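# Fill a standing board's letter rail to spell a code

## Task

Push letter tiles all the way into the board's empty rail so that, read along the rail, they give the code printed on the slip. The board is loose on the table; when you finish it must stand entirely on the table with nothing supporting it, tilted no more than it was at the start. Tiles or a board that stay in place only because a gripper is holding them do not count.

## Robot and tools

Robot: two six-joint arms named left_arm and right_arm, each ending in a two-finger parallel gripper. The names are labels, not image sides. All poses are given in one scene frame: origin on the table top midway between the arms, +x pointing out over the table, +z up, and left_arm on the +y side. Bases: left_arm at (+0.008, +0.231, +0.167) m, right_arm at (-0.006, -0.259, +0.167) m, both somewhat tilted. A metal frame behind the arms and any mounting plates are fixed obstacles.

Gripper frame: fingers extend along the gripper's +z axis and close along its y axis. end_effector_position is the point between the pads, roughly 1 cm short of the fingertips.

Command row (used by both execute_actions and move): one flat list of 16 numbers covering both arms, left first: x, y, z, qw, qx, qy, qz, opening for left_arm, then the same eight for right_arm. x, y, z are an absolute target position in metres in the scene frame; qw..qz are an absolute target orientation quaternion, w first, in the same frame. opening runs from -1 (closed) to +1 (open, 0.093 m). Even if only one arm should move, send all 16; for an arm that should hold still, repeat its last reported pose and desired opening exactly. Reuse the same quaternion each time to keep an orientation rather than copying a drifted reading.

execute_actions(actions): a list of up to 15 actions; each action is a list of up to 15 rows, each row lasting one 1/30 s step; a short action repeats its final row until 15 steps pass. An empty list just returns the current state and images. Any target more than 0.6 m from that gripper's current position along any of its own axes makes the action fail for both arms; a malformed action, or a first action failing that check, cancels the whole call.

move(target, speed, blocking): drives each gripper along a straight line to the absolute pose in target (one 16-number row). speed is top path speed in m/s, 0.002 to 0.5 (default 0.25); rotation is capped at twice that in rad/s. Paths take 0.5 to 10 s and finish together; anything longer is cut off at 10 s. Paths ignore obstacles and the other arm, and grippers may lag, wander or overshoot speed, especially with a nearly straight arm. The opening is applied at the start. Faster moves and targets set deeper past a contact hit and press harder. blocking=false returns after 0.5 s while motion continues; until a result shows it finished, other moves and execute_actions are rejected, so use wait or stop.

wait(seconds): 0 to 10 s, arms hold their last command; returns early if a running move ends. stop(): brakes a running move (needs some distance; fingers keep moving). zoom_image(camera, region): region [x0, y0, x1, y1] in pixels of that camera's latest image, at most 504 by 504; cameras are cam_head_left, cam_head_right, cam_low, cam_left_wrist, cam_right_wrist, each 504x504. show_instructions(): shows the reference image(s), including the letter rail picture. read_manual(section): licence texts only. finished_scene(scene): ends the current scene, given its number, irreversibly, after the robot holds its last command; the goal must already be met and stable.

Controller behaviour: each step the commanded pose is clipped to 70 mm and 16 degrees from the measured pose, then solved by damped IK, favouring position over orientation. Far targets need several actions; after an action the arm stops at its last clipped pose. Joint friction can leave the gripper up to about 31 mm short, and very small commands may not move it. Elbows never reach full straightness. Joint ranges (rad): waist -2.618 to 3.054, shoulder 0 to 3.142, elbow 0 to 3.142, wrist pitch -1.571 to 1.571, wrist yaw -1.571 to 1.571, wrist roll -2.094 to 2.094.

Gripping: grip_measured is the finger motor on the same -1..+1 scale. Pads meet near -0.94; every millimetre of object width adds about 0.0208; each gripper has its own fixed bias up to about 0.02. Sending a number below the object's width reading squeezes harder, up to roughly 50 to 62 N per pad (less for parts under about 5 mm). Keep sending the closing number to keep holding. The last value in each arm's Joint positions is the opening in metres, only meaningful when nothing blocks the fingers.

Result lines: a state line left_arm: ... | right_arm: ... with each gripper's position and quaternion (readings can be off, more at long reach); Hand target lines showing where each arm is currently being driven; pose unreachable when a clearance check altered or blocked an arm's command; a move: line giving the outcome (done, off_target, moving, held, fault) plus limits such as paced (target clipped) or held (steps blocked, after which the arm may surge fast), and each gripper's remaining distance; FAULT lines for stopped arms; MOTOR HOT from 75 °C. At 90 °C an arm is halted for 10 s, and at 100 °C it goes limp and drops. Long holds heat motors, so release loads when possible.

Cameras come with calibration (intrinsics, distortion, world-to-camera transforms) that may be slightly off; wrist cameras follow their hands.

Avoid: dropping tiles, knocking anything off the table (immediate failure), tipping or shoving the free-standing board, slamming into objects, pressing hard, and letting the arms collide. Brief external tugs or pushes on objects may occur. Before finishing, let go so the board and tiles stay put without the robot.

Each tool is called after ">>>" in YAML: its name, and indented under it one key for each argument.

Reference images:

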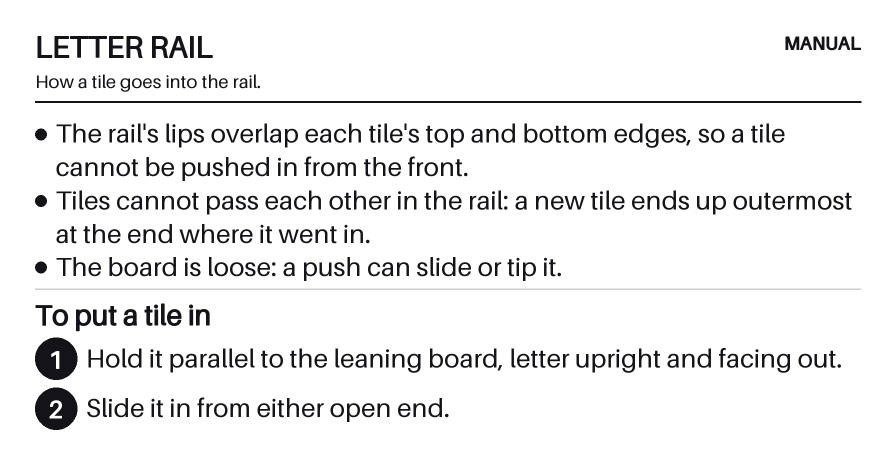

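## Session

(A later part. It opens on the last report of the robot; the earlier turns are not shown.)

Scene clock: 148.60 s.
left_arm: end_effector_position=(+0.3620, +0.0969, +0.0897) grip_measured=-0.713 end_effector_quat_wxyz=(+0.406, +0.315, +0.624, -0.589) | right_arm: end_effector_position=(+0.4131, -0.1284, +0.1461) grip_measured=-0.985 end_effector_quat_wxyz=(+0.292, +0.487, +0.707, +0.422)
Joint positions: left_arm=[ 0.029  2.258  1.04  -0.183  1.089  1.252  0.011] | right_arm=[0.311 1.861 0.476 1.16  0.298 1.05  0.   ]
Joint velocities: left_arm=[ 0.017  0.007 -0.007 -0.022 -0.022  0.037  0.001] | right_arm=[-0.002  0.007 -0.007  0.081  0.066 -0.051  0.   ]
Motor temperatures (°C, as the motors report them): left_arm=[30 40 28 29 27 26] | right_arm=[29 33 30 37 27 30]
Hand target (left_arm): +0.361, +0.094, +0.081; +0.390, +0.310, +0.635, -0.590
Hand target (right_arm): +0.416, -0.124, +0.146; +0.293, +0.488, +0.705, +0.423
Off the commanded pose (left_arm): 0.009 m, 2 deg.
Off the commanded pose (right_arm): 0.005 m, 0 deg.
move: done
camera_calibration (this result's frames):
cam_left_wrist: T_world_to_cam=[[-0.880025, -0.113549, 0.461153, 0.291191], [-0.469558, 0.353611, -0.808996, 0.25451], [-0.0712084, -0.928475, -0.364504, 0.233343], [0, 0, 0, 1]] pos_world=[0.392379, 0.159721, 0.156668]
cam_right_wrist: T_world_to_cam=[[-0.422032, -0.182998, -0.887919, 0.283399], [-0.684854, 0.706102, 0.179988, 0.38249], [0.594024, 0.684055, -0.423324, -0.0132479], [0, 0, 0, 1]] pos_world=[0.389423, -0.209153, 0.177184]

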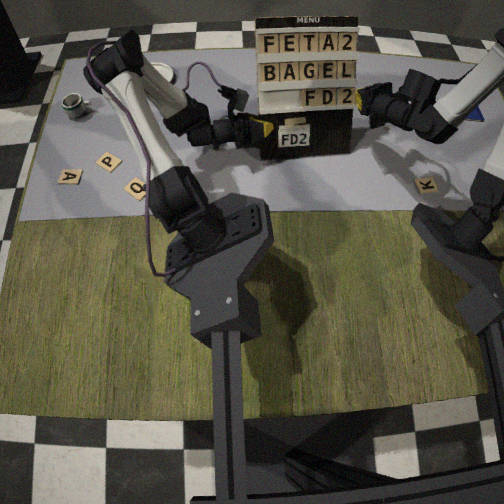

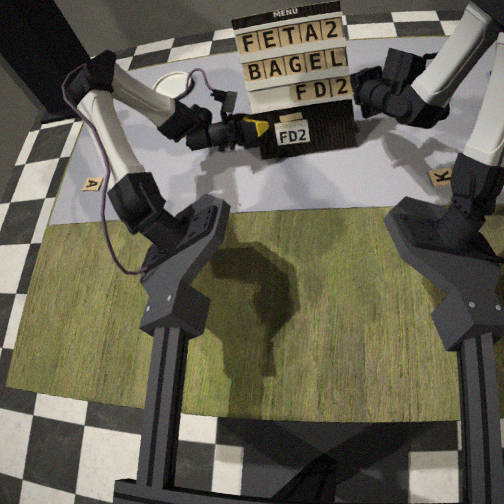

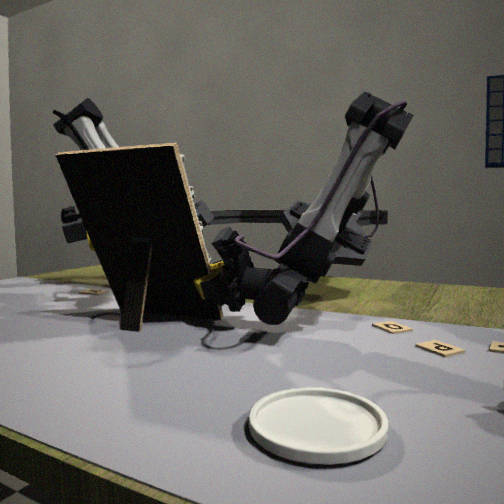

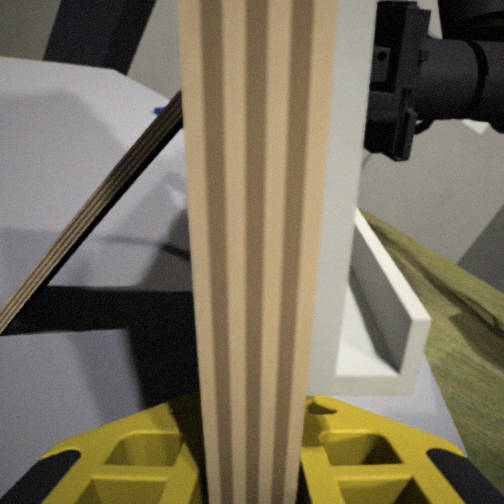

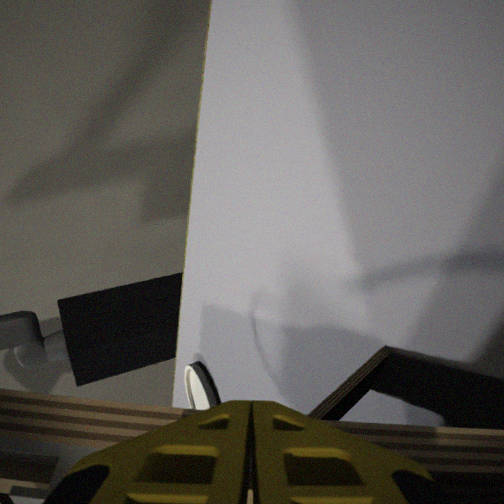

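Near flush. Shift out a bit and push further.

>>> move:
  target: [0.361,0.094,0.081,0.39,0.31,0.635,-0.59,-0.72,0.407,-0.126,0.147,0.293,0.488,0.704,0.423,-1]
  speed: 0.02

>>> move:
  target: [0.361,0.094,0.081,0.39,0.31,0.635,-0.59,-0.72,0.405,-0.1,0.148,0.293,0.488,0.704,0.423,-1]
  speed: 0.02

>>> zoom_image:
  camera: "cam_head_left"
  region: [280,50,420,150]

Scene clock: 150.00 s.
left_arm: end_effector_position=(+0.3620, +0.0969, +0.0897) grip_measured=-0.713 end_effector_quat_wxyz=(+0.406, +0.315, +0.624, -0.589) | right_arm: end_effector_position=(+0.4158, -0.1293, +0.1514) grip_measured=-0.985 end_effector_quat_wxyz=(+0.300, +0.490, +0.699, +0.427)
Joint positions: left_arm=[ 0.029  2.258  1.04  -0.183  1.089  1.252  0.011] | right_arm=[0.318 1.861 0.476 1.184 0.308 1.052 0.   ]
Joint velocities: left_arm=[ 0.012 -0.017 -0.027  0.007 -0.081 -0.037 -0.   ] | right_arm=[ 0.007  0.007 -0.002  0.007  0.007  0.066  0.   ]
Motor temperatures (°C, as the motors report them): left_arm=[30 40 28 29 27 26] | right_arm=[29 33 30 37 27 30]
Hand target (left_arm): +0.361, +0.094, +0.081; +0.390, +0.310, +0.635, -0.590
Hand target (right_arm): +0.407, -0.126, +0.147; +0.293, +0.488, +0.705, +0.423
Off the commanded pose (left_arm): 0.009 m, 2 deg.
Off the commanded pose (right_arm): 0.010 m, 1 deg.
move: done
camera_calibration (this result's frames):
cam_left_wrist: T_world_to_cam=[[-0.880198, -0.11358, 0.460815, 0.291287], [-0.469256, 0.353648, -0.809155, 0.254411], [-0.0710626, -0.928457, -0.364579, 0.233296], [0, 0, 0, 1]] pos_world=[0.392353, 0.159717, 0.156683]
cam_right_wrist: T_world_to_cam=[[-0.408904, -0.17004, -0.896596, 0.286639], [-0.676493, 0.715901, 0.172752, 0.38288], [0.612499, 0.677179, -0.407766, -0.0229484], [0, 0, 0, 1]] pos_world=[0.390279, -0.209824, 0.181498]

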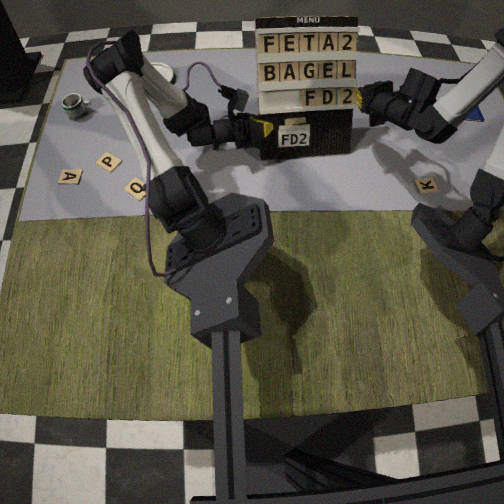

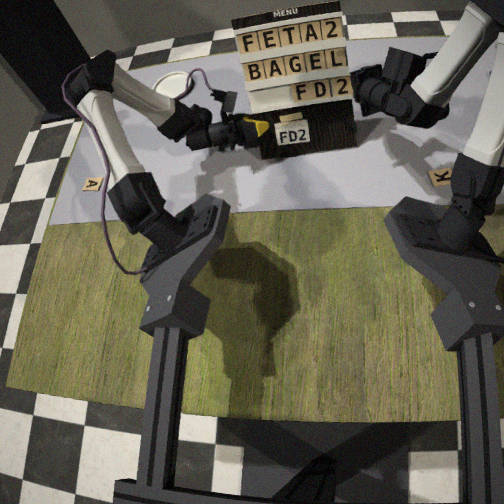

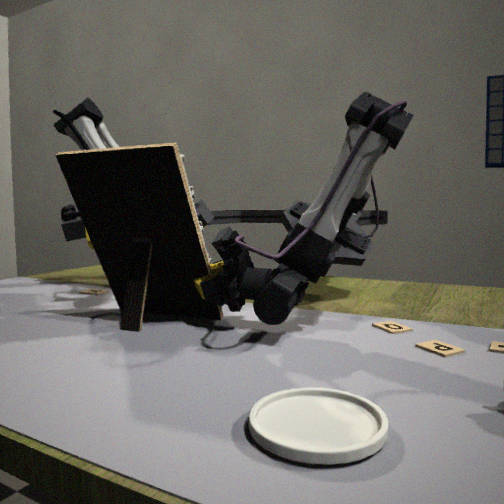

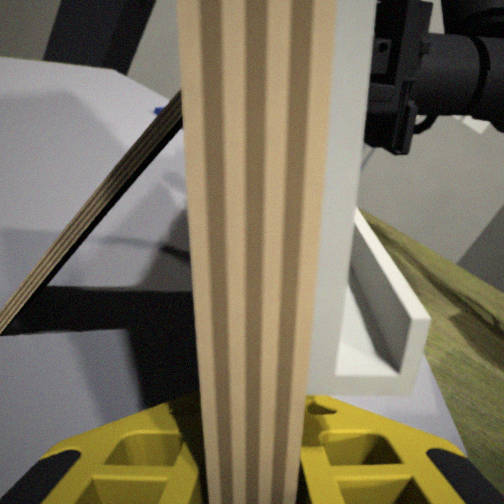

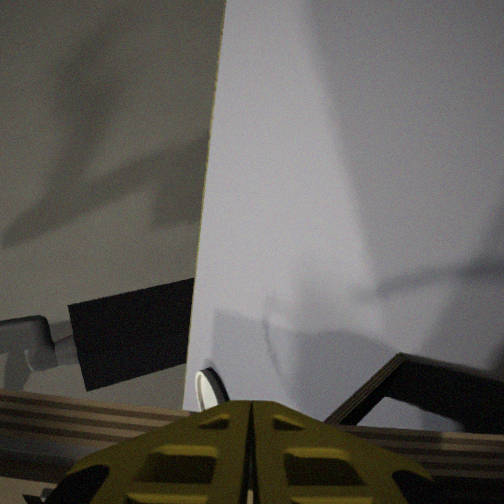

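Scene clock: 151.80 s.
left_arm: end_effector_position=(+0.3619, +0.0969, +0.0894) grip_measured=-0.713 end_effector_quat_wxyz=(+0.405, +0.316, +0.624, -0.588) | right_arm: end_effector_position=(+0.4129, -0.1230, +0.1555) grip_measured=-0.985 end_effector_quat_wxyz=(+0.319, +0.510, +0.683, +0.414)
Joint positions: left_arm=[ 0.029  2.258  1.04  -0.183  1.087  1.253  0.011] | right_arm=[0.38  1.915 0.481 1.267 0.426 1.071 0.   ]
Joint velocities: left_arm=[-0.012  0.007 -0.012 -0.066 -0.081  0.022  0.   ] | right_arm=[ 0.027  0.002 -0.007 -0.037  0.022 -0.022  0.   ]
Motor temperatures (°C, as the motors report them): left_arm=[30 40 28 29 27 26] | right_arm=[29 33 30 37 27 30]
Hand target (left_arm): +0.361, +0.094, +0.081; +0.390, +0.310, +0.635, -0.590
Hand target (right_arm): +0.404, -0.101, +0.149; +0.293, +0.488, +0.704, +0.423
Off the commanded pose (left_arm): 0.009 m, 2 deg.
Off the commanded pose (right_arm): 0.025 m, 5 deg.
move: off_target (right_arm)
camera_calibration (this result's frames):
cam_left_wrist: T_world_to_cam=[[-0.880182, -0.11386, 0.460777, 0.291332], [-0.469215, 0.355042, -0.808568, 0.253972], [-0.0715316, -0.927891, -0.365926, 0.233418], [0, 0, 0, 1]] pos_world=[0.392289, 0.159586, 0.156528]
cam_right_wrist: T_world_to_cam=[[-0.41342, -0.151478, -0.897852, 0.294589], [-0.626753, 0.76263, 0.159926, 0.362941], [0.660503, 0.628848, -0.410226, -0.0491463], [0, 0, 0, 1]] pos_world=[0.381724, -0.20126, 0.186292]

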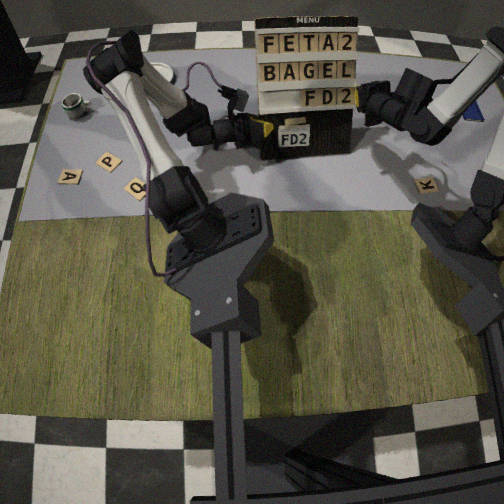

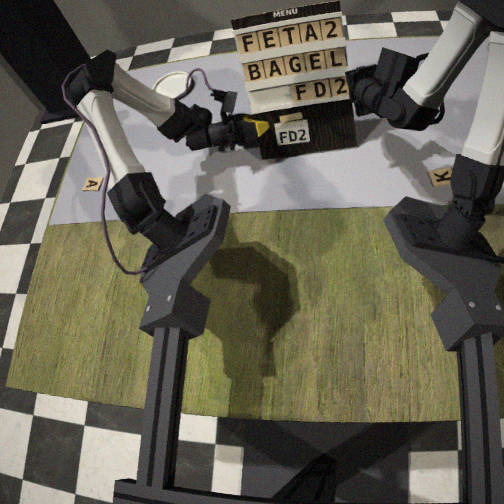

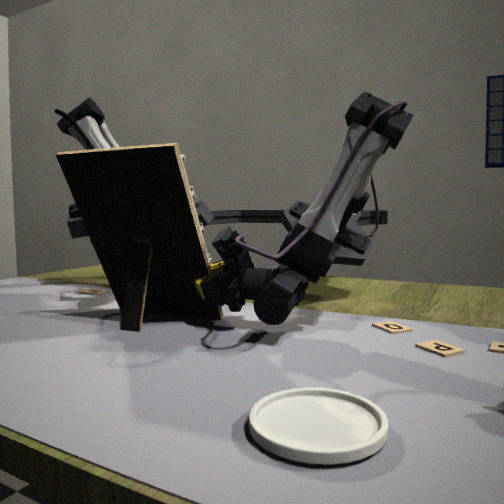

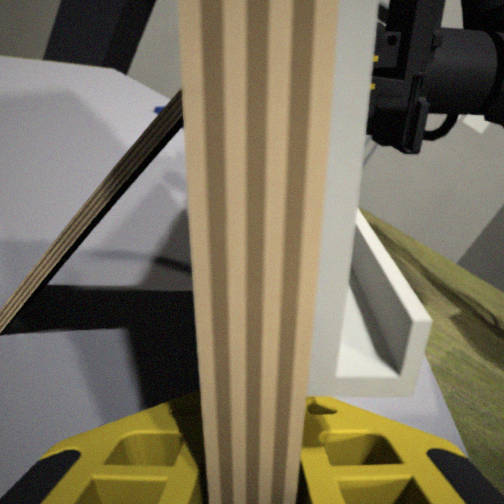

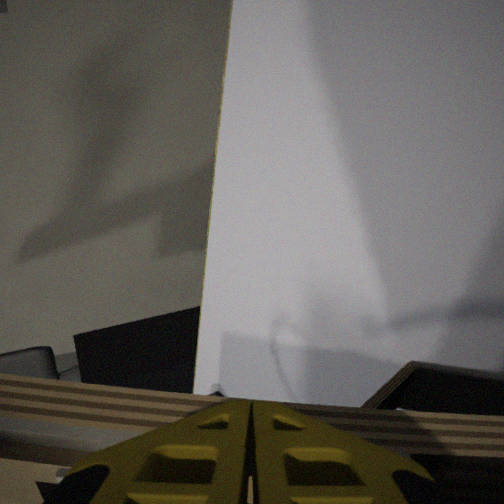

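Region (280, 50, 420, 150) of cam_head_left's 504x504 image, scaled by 3.600, with more detail than that image has; it fills the top 360 rows of this view, and the rest is white.

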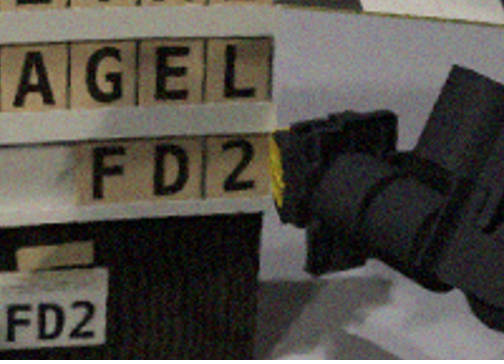

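Blocked on the board edge; back off and re-approach a little shallower.

>>> move:
  target: [0.361,0.094,0.081,0.39,0.31,0.635,-0.59,-0.72,0.4,-0.155,0.148,0.293,0.488,0.704,0.423,-1]
  speed: 0.05

>>> move:
  target: [0.361,0.094,0.081,0.39,0.31,0.635,-0.59,-0.72,0.408,-0.105,0.148,0.293,0.488,0.704,0.423,-1]
  speed: 0.025

>>> zoom_image:
  camera: "cam_head_left"
  region: [280,50,420,150]

Scene clock: 153.30 s.
left_arm: end_effector_position=(+0.3619, +0.0969, +0.0896) grip_measured=-0.713 end_effector_quat_wxyz=(+0.406, +0.315, +0.624, -0.589) | right_arm: end_effector_position=(+0.4050, -0.1507, +0.1519) grip_measured=-0.985 end_effector_quat_wxyz=(+0.297, +0.491, +0.698, +0.430)
Joint positions: left_arm=[ 0.029  2.258  1.04  -0.184  1.088  1.253  0.011] | right_arm=[0.265 1.779 0.4   1.18  0.25  1.049 0.   ]
Joint velocities: left_arm=[-0.002 -0.032 -0.017 -0.051 -0.037 -0.007 -0.001] | right_arm=[-0.012  0.007 -0.002  0.022  0.066 -0.037  0.   ]
Motor temperatures (°C, as the motors report them): left_arm=[30 40 28 29 27 26] | right_arm=[29 33 30 37 27 30]
Hand target (left_arm): +0.361, +0.094, +0.081; +0.390, +0.310, +0.635, -0.590
Hand target (right_arm): +0.400, -0.155, +0.148; +0.293, +0.489, +0.704, +0.423
Off the commanded pose (left_arm): 0.009 m, 2 deg.
Off the commanded pose (right_arm): 0.008 m, 1 deg.
move: done
camera_calibration (this result's frames):
cam_left_wrist: T_world_to_cam=[[-0.880097, -0.113332, 0.46107, 0.291112], [-0.469368, 0.354066, -0.808907, 0.254303], [-0.071574, -0.928328, -0.364806, 0.233448], [0, 0, 0, 1]] pos_world=[0.392277, 0.159668, 0.156648]
cam_right_wrist: T_world_to_cam=[[-0.40999, -0.162363, -0.897523, 0.280792], [-0.677548, 0.712979, 0.180526, 0.389657], [0.610604, 0.682128, -0.402323, -0.000924565], [0, 0, 0, 1]] pos_world=[0.379697, -0.231597, 0.181302]

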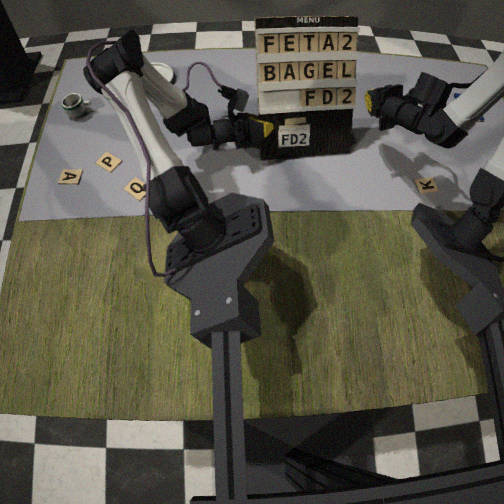

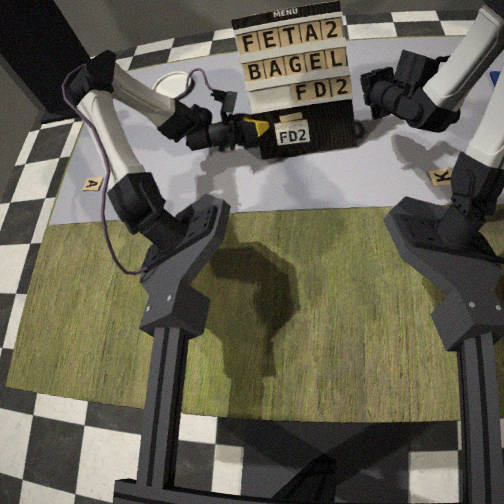

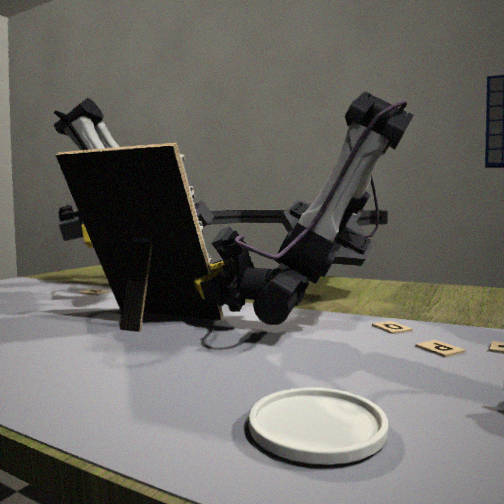

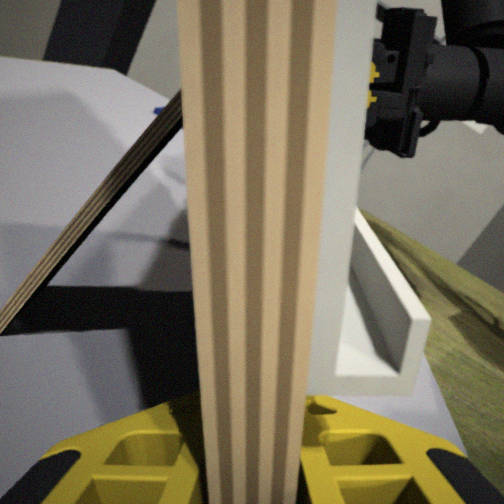

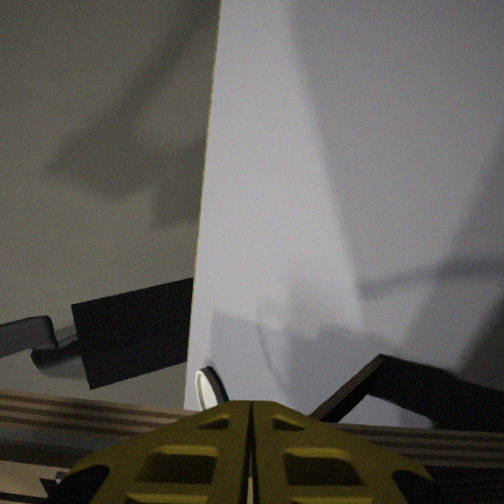

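Scene clock: 155.37 s.
left_arm: end_effector_position=(+0.3619, +0.0966, +0.0900) grip_measured=-0.713 end_effector_quat_wxyz=(+0.404, +0.314, +0.624, -0.590) | right_arm: end_effector_position=(+0.4080, -0.1168, +0.1502) grip_measured=-0.985 end_effector_quat_wxyz=(+0.303, +0.495, +0.699, +0.417)
Joint positions: left_arm=[ 0.028  2.258  1.04  -0.184  1.089  1.247  0.011] | right_arm=[0.373 1.909 0.477 1.223 0.383 1.065 0.   ]
Joint velocities: left_arm=[ 0.012  0.002 -0.017 -0.007 -0.037  0.051 -0.001] | right_arm=[-0.017  0.007  0.007 -0.037  0.037  0.007  0.   ]
Motor temperatures (°C, as the motors report them): left_arm=[30 40 28 29 27 26] | right_arm=[29 33 30 37 27 30]
Hand target (left_arm): +0.361, +0.094, +0.081; +0.390, +0.310, +0.635, -0.590
Hand target (right_arm): +0.407, -0.105, +0.148; +0.293, +0.488, +0.705, +0.423
Off the commanded pose (left_arm): 0.009 m, 2 deg.
Off the commanded pose (right_arm): 0.012 m, 2 deg.
move: off_target (right_arm)
camera_calibration (this result's frames):
cam_left_wrist: T_world_to_cam=[[-0.877957, -0.111916, 0.465474, 0.289597], [-0.473016, 0.352679, -0.807387, 0.255978], [-0.0738037, -0.929028, -0.362575, 0.234039], [0, 0, 0, 1]] pos_world=[0.392609, 0.159561, 0.15673]
cam_right_wrist: T_world_to_cam=[[-0.420739, -0.17452, -0.890237, 0.287796], [-0.663423, 0.728506, 0.170729, 0.365351], [0.618747, 0.662436, -0.422292, -0.0291553], [0, 0, 0, 1]] pos_world=[0.381509, -0.196621, 0.181519]

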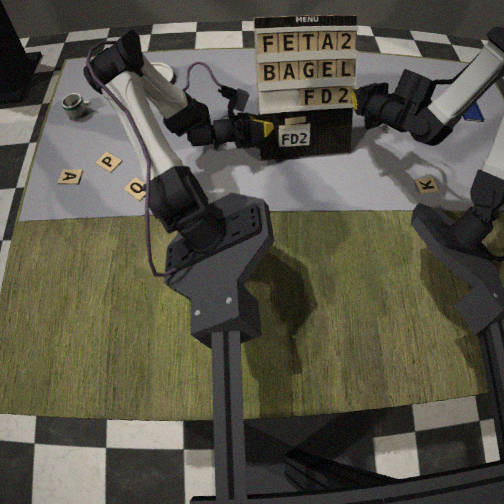

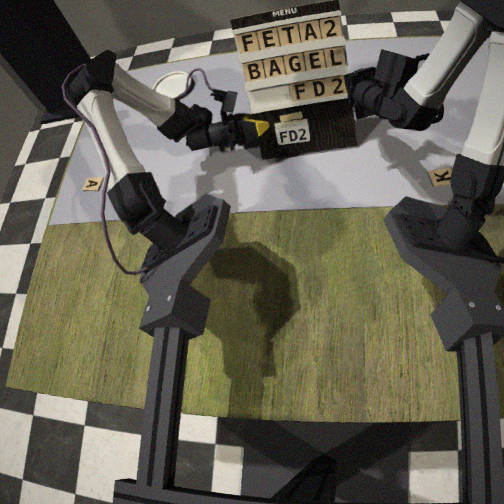

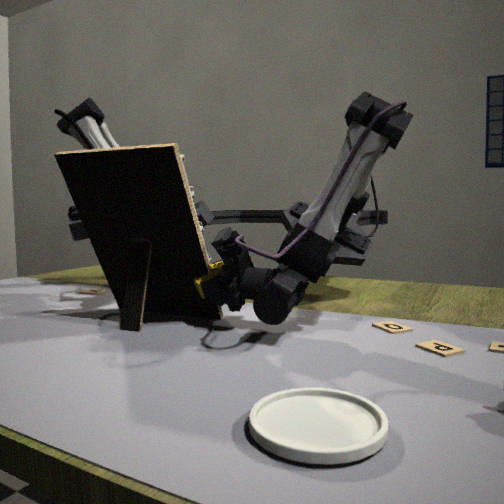

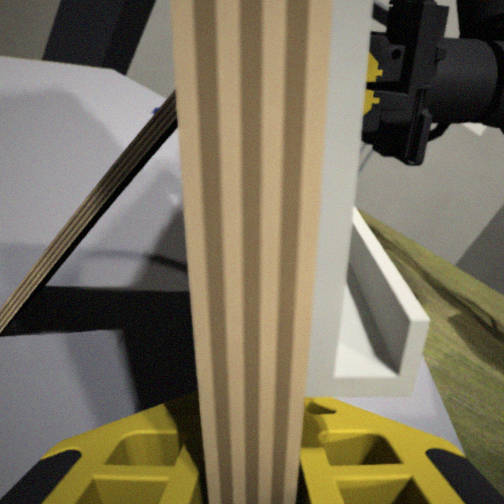

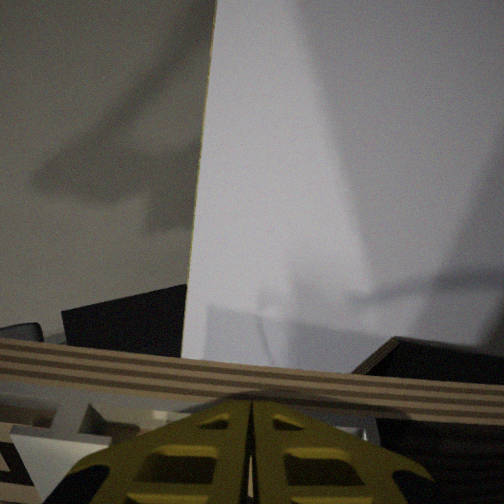

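Region (280, 50, 420, 150) of cam_head_left's 504x504 image, scaled by 3.600, with more detail than that image has; it fills the top 360 rows of this view, and the rest is white.

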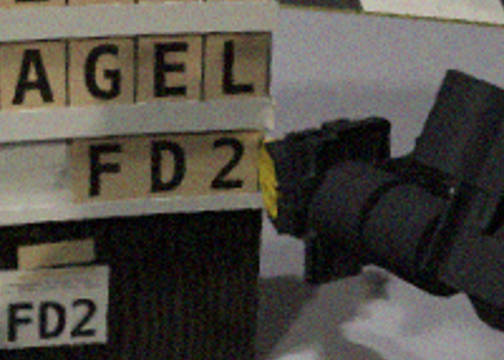

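>>> move:
  target: [0.361,0.094,0.081,0.39,0.31,0.635,-0.59,-0.72,0.401,-0.088,0.15,0.293,0.488,0.704,0.423,-1]
  speed: 0.02

>>> move:
  target: [0.361,0.094,0.081,0.39,0.31,0.635,-0.59,0.4,0.36,-0.15,0.165,0.293,0.488,0.704,0.423,-1]
  speed: 0.1

>>> move:
  target: [0.35,0.19,0.09,0.39,0.31,0.635,-0.59,0.4,0.36,-0.2,0.165,0.293,0.488,0.704,0.423,-1]
  speed: 0.15

>>> zoom_image:
  camera: "cam_head_left"
  region: [280,50,420,150]

Scene clock: 157.20 s.
left_arm: end_effector_position=(+0.3617, +0.0964, +0.0898) grip_measured=-0.713 end_effector_quat_wxyz=(+0.406, +0.317, +0.623, -0.588) | right_arm: end_effector_position=(+0.3990, -0.0942, +0.1497) grip_measured=-0.985 end_effector_quat_wxyz=(+0.293, +0.488, +0.707, +0.420)
Joint positions: left_arm=[ 0.028  2.258  1.04  -0.184  1.087  1.256  0.011] | right_arm=[0.433 1.963 0.495 1.233 0.424 1.08  0.   ]
Joint velocities: left_arm=[ 0.012  0.017  0.002 -0.066  0.007 -0.037 -0.   ] | right_arm=[ 0.002 -0.012 -0.002 -0.037 -0.007  0.007  0.   ]
Motor temperatures (°C, as the motors report them): left_arm=[30 40 28 29 27 26] | right_arm=[29 33 30 37 27 30]
Hand target (left_arm): +0.361, +0.094, +0.081; +0.390, +0.310, +0.635, -0.590
Hand target (right_arm): +0.401, -0.088, +0.150; +0.293, +0.488, +0.705, +0.423
Off the commanded pose (left_arm): 0.009 m, 2 deg.
Off the commanded pose (right_arm): 0.007 m, 0 deg.
move: done
camera_calibration (this result's frames):
cam_left_wrist: T_world_to_cam=[[-0.882108, -0.112662, 0.457375, 0.291863], [-0.465607, 0.355671, -0.810375, 0.253138], [-0.071377, -0.927796, -0.366197, 0.233045], [0, 0, 0, 1]] pos_world=[0.391951, 0.159066, 0.156986]
cam_right_wrist: T_world_to_cam=[[-0.424105, -0.183883, -0.886748, 0.28753], [-0.680739, 0.71051, 0.17824, 0.347076], [0.597268, 0.679237, -0.426507, -0.0279703], [0, 0, 0, 1]] pos_world=[0.374917, -0.174731, 0.181174]

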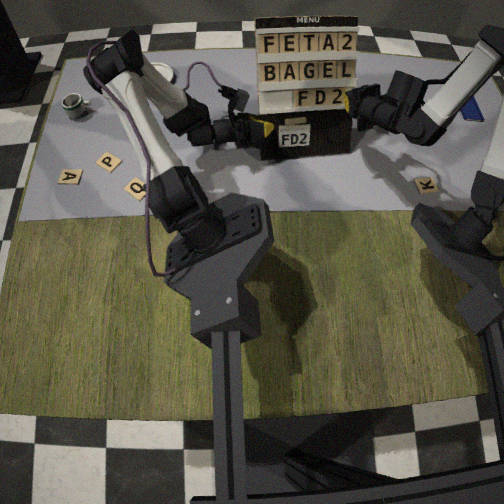

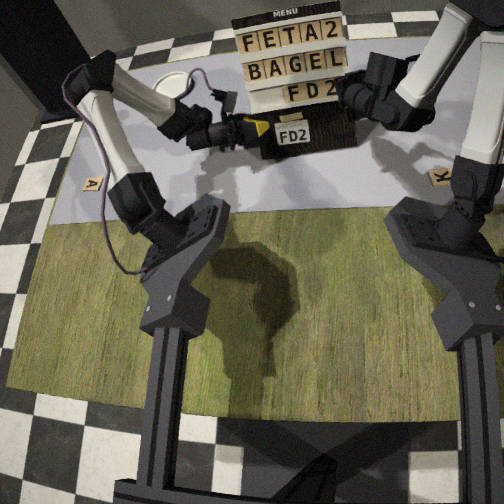

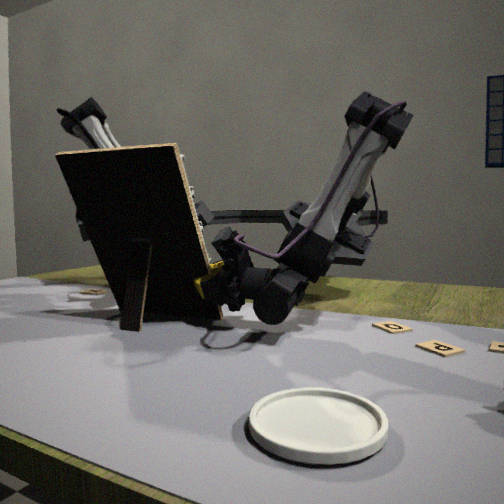

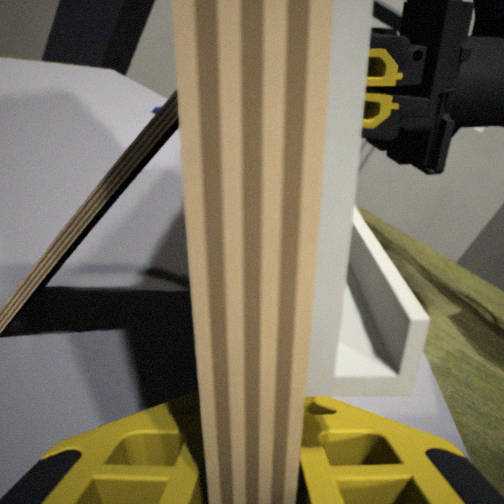

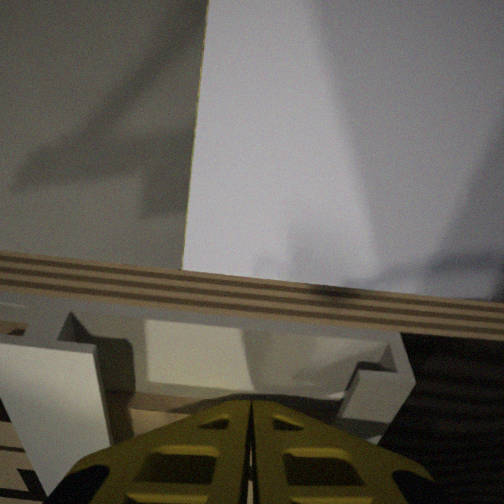

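Scene clock: 158.23 s.
left_arm: end_effector_position=(+0.3615, +0.0963, +0.0886) grip_measured=+0.398 end_effector_quat_wxyz=(+0.397, +0.311, +0.629, -0.591) | right_arm: end_effector_position=(+0.3653, -0.1458, +0.1705) grip_measured=-0.985 end_effector_quat_wxyz=(+0.297, +0.492, +0.696, +0.430)
Joint positions: left_arm=[ 0.028  2.258  1.04  -0.184  1.08   1.23   0.064] | right_arm=[0.382 1.697 0.261 1.231 0.366 1.076 0.   ]
Joint velocities: left_arm=[ 0.012 -0.002 -0.012  0.037  0.037 -0.022  0.001] | right_arm=[-0.022  0.017 -0.002 -0.125 -0.051  0.051  0.   ]
Motor temperatures (°C, as the motors report them): left_arm=[30 40 28 29 27 26] | right_arm=[29 33 30 37 27 30]
Hand target (left_arm): +0.361, +0.094, +0.081; +0.390, +0.310, +0.635, -0.590
Hand target (right_arm): +0.360, -0.150, +0.166; +0.293, +0.489, +0.704, +0.424
Off the commanded pose (left_arm): 0.008 m, 1 deg.
Off the commanded pose (right_arm): 0.009 m, 1 deg.
move: done
camera_calibration (this result's frames):
cam_left_wrist: T_world_to_cam=[[-0.869867, -0.112642, 0.480254, 0.285707], [-0.486265, 0.35949, -0.796438, 0.257932], [-0.0829342, -0.926325, -0.367482, 0.236686], [0, 0, 0, 1]] pos_world=[0.39358, 0.158707, 0.155192]
cam_right_wrist: T_world_to_cam=[[-0.409561, -0.159271, -0.898272, 0.282433], [-0.675601, 0.714621, 0.181327, 0.355312], [0.613044, 0.681138, -0.400285, 0.0260891], [0, 0, 0, 1]] pos_world=[0.339729, -0.2267, 0.199717]

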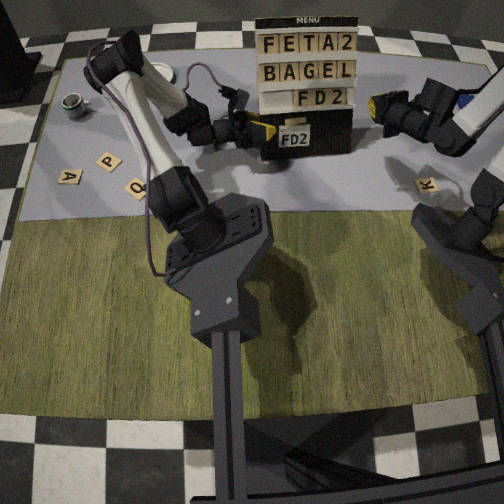

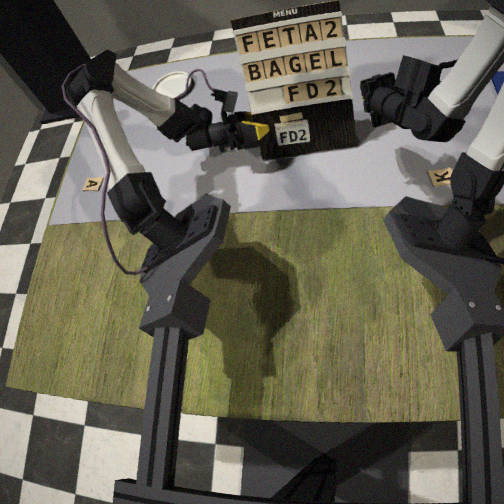

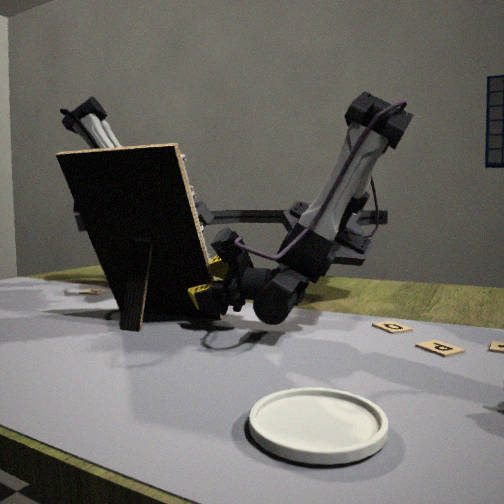

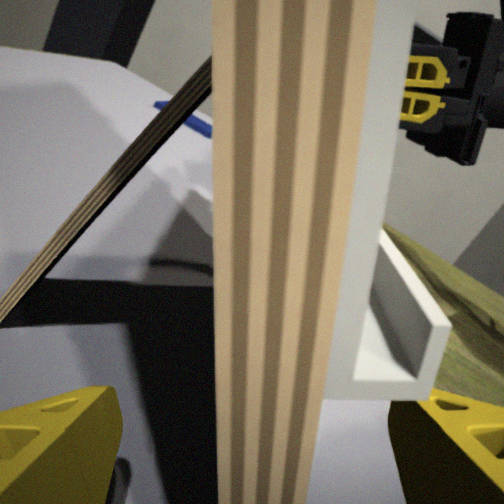

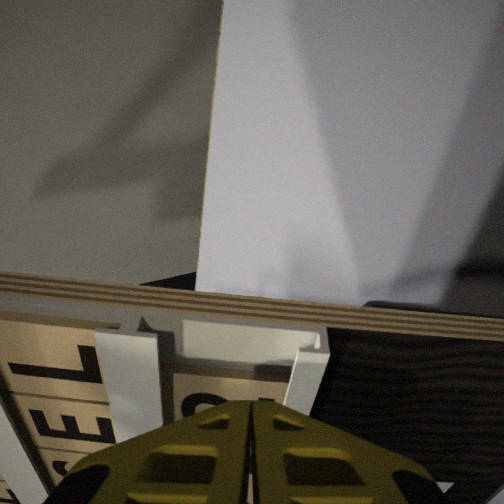

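Scene clock: 159.60 s.
left_arm: end_effector_position=(+0.3509, +0.1881, +0.0933) grip_measured=+0.398 end_effector_quat_wxyz=(+0.397, +0.306, +0.635, -0.588) | right_arm: end_effector_position=(+0.3646, -0.1967, +0.1684) grip_measured=-0.985 end_effector_quat_wxyz=(+0.295, +0.490, +0.700, +0.429)
Joint positions: left_arm=[ 0.259  2.188  1.195 -0.811  1.07   1.687  0.064] | right_arm=[0.184 1.449 0.2   1.048 0.17  1.032 0.   ]
Joint velocities: left_arm=[ 0.007 -0.007 -0.007 -0.051 -0.007 -0.095 -0.001] | right_arm=[-0.012  0.012 -0.012 -0.022  0.022 -0.051  0.   ]
Motor temperatures (°C, as the motors report them): left_arm=[30 40 28 29 27 26] | right_arm=[29 33 30 37 27 30]
Hand target (left_arm): +0.351, +0.190, +0.090; +0.391, +0.309, +0.637, -0.588
Hand target (right_arm): +0.360, -0.200, +0.165; +0.293, +0.489, +0.704, +0.423
Off the commanded pose (left_arm): 0.004 m, 1 deg.
Off the commanded pose (right_arm): 0.007 m, 1 deg.
move: done
camera_calibration (this result's frames):
cam_left_wrist: T_world_to_cam=[[-0.86514, -0.126678, 0.485268, 0.285105], [-0.49604, 0.358908, -0.790652, 0.226583], [-0.0740085, -0.924737, -0.373343, 0.31969], [0, 0, 0, 1]] pos_world=[0.38271, 0.250423, 0.16015]
cam_right_wrist: T_world_to_cam=[[-0.412631, -0.165797, -0.895683, 0.271545], [-0.680106, 0.7102, 0.181854, 0.39226], [0.605963, 0.684198, -0.40581, 0.0644437], [0, 0, 0, 1]] pos_world=[0.339776, -0.277655, 0.198035]

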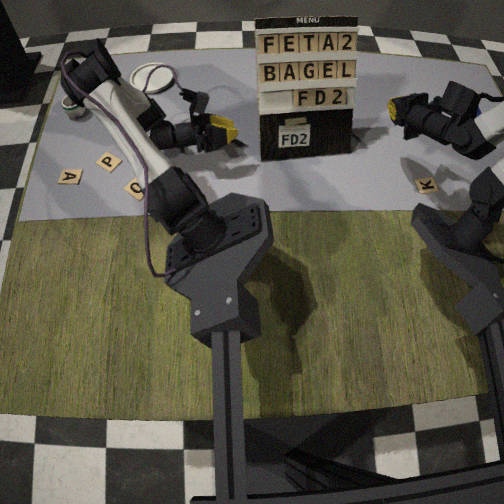

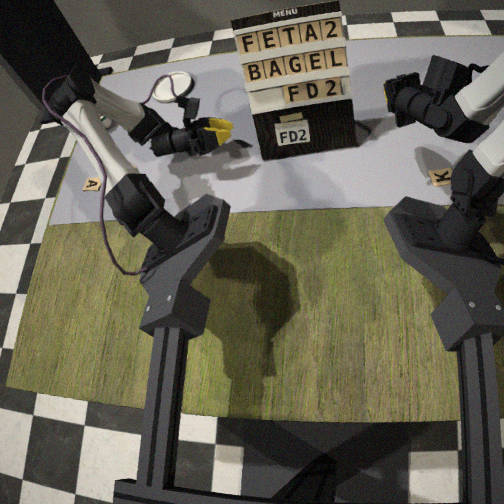

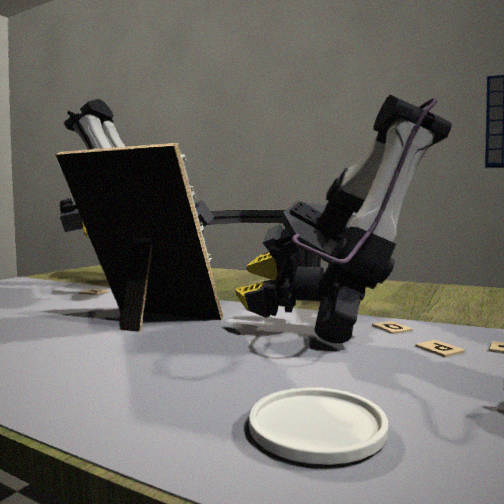

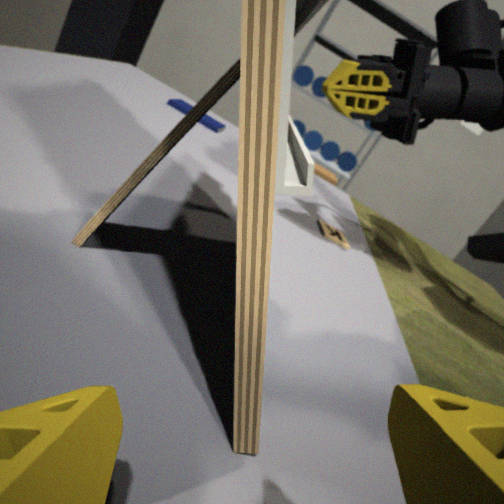

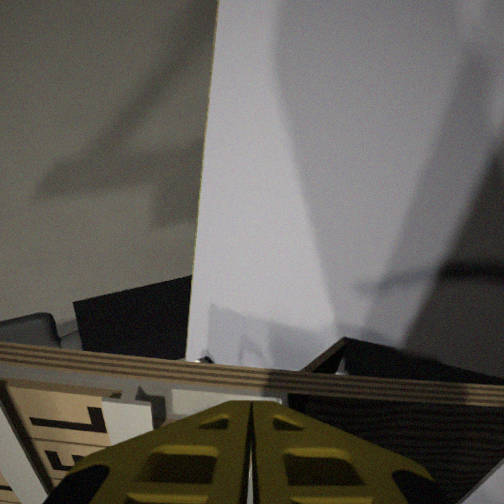

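Region (280, 50, 420, 150) of cam_head_left's 504x504 image, scaled by 3.600, with more detail than that image has; it fills the top 360 rows of this view, and the rest is white.

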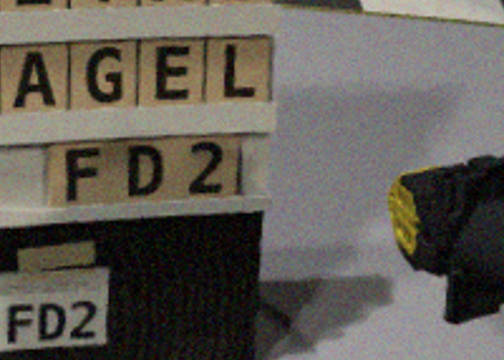

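>>> finished_scene:
  scene: 1

The scene is finished: the task was done.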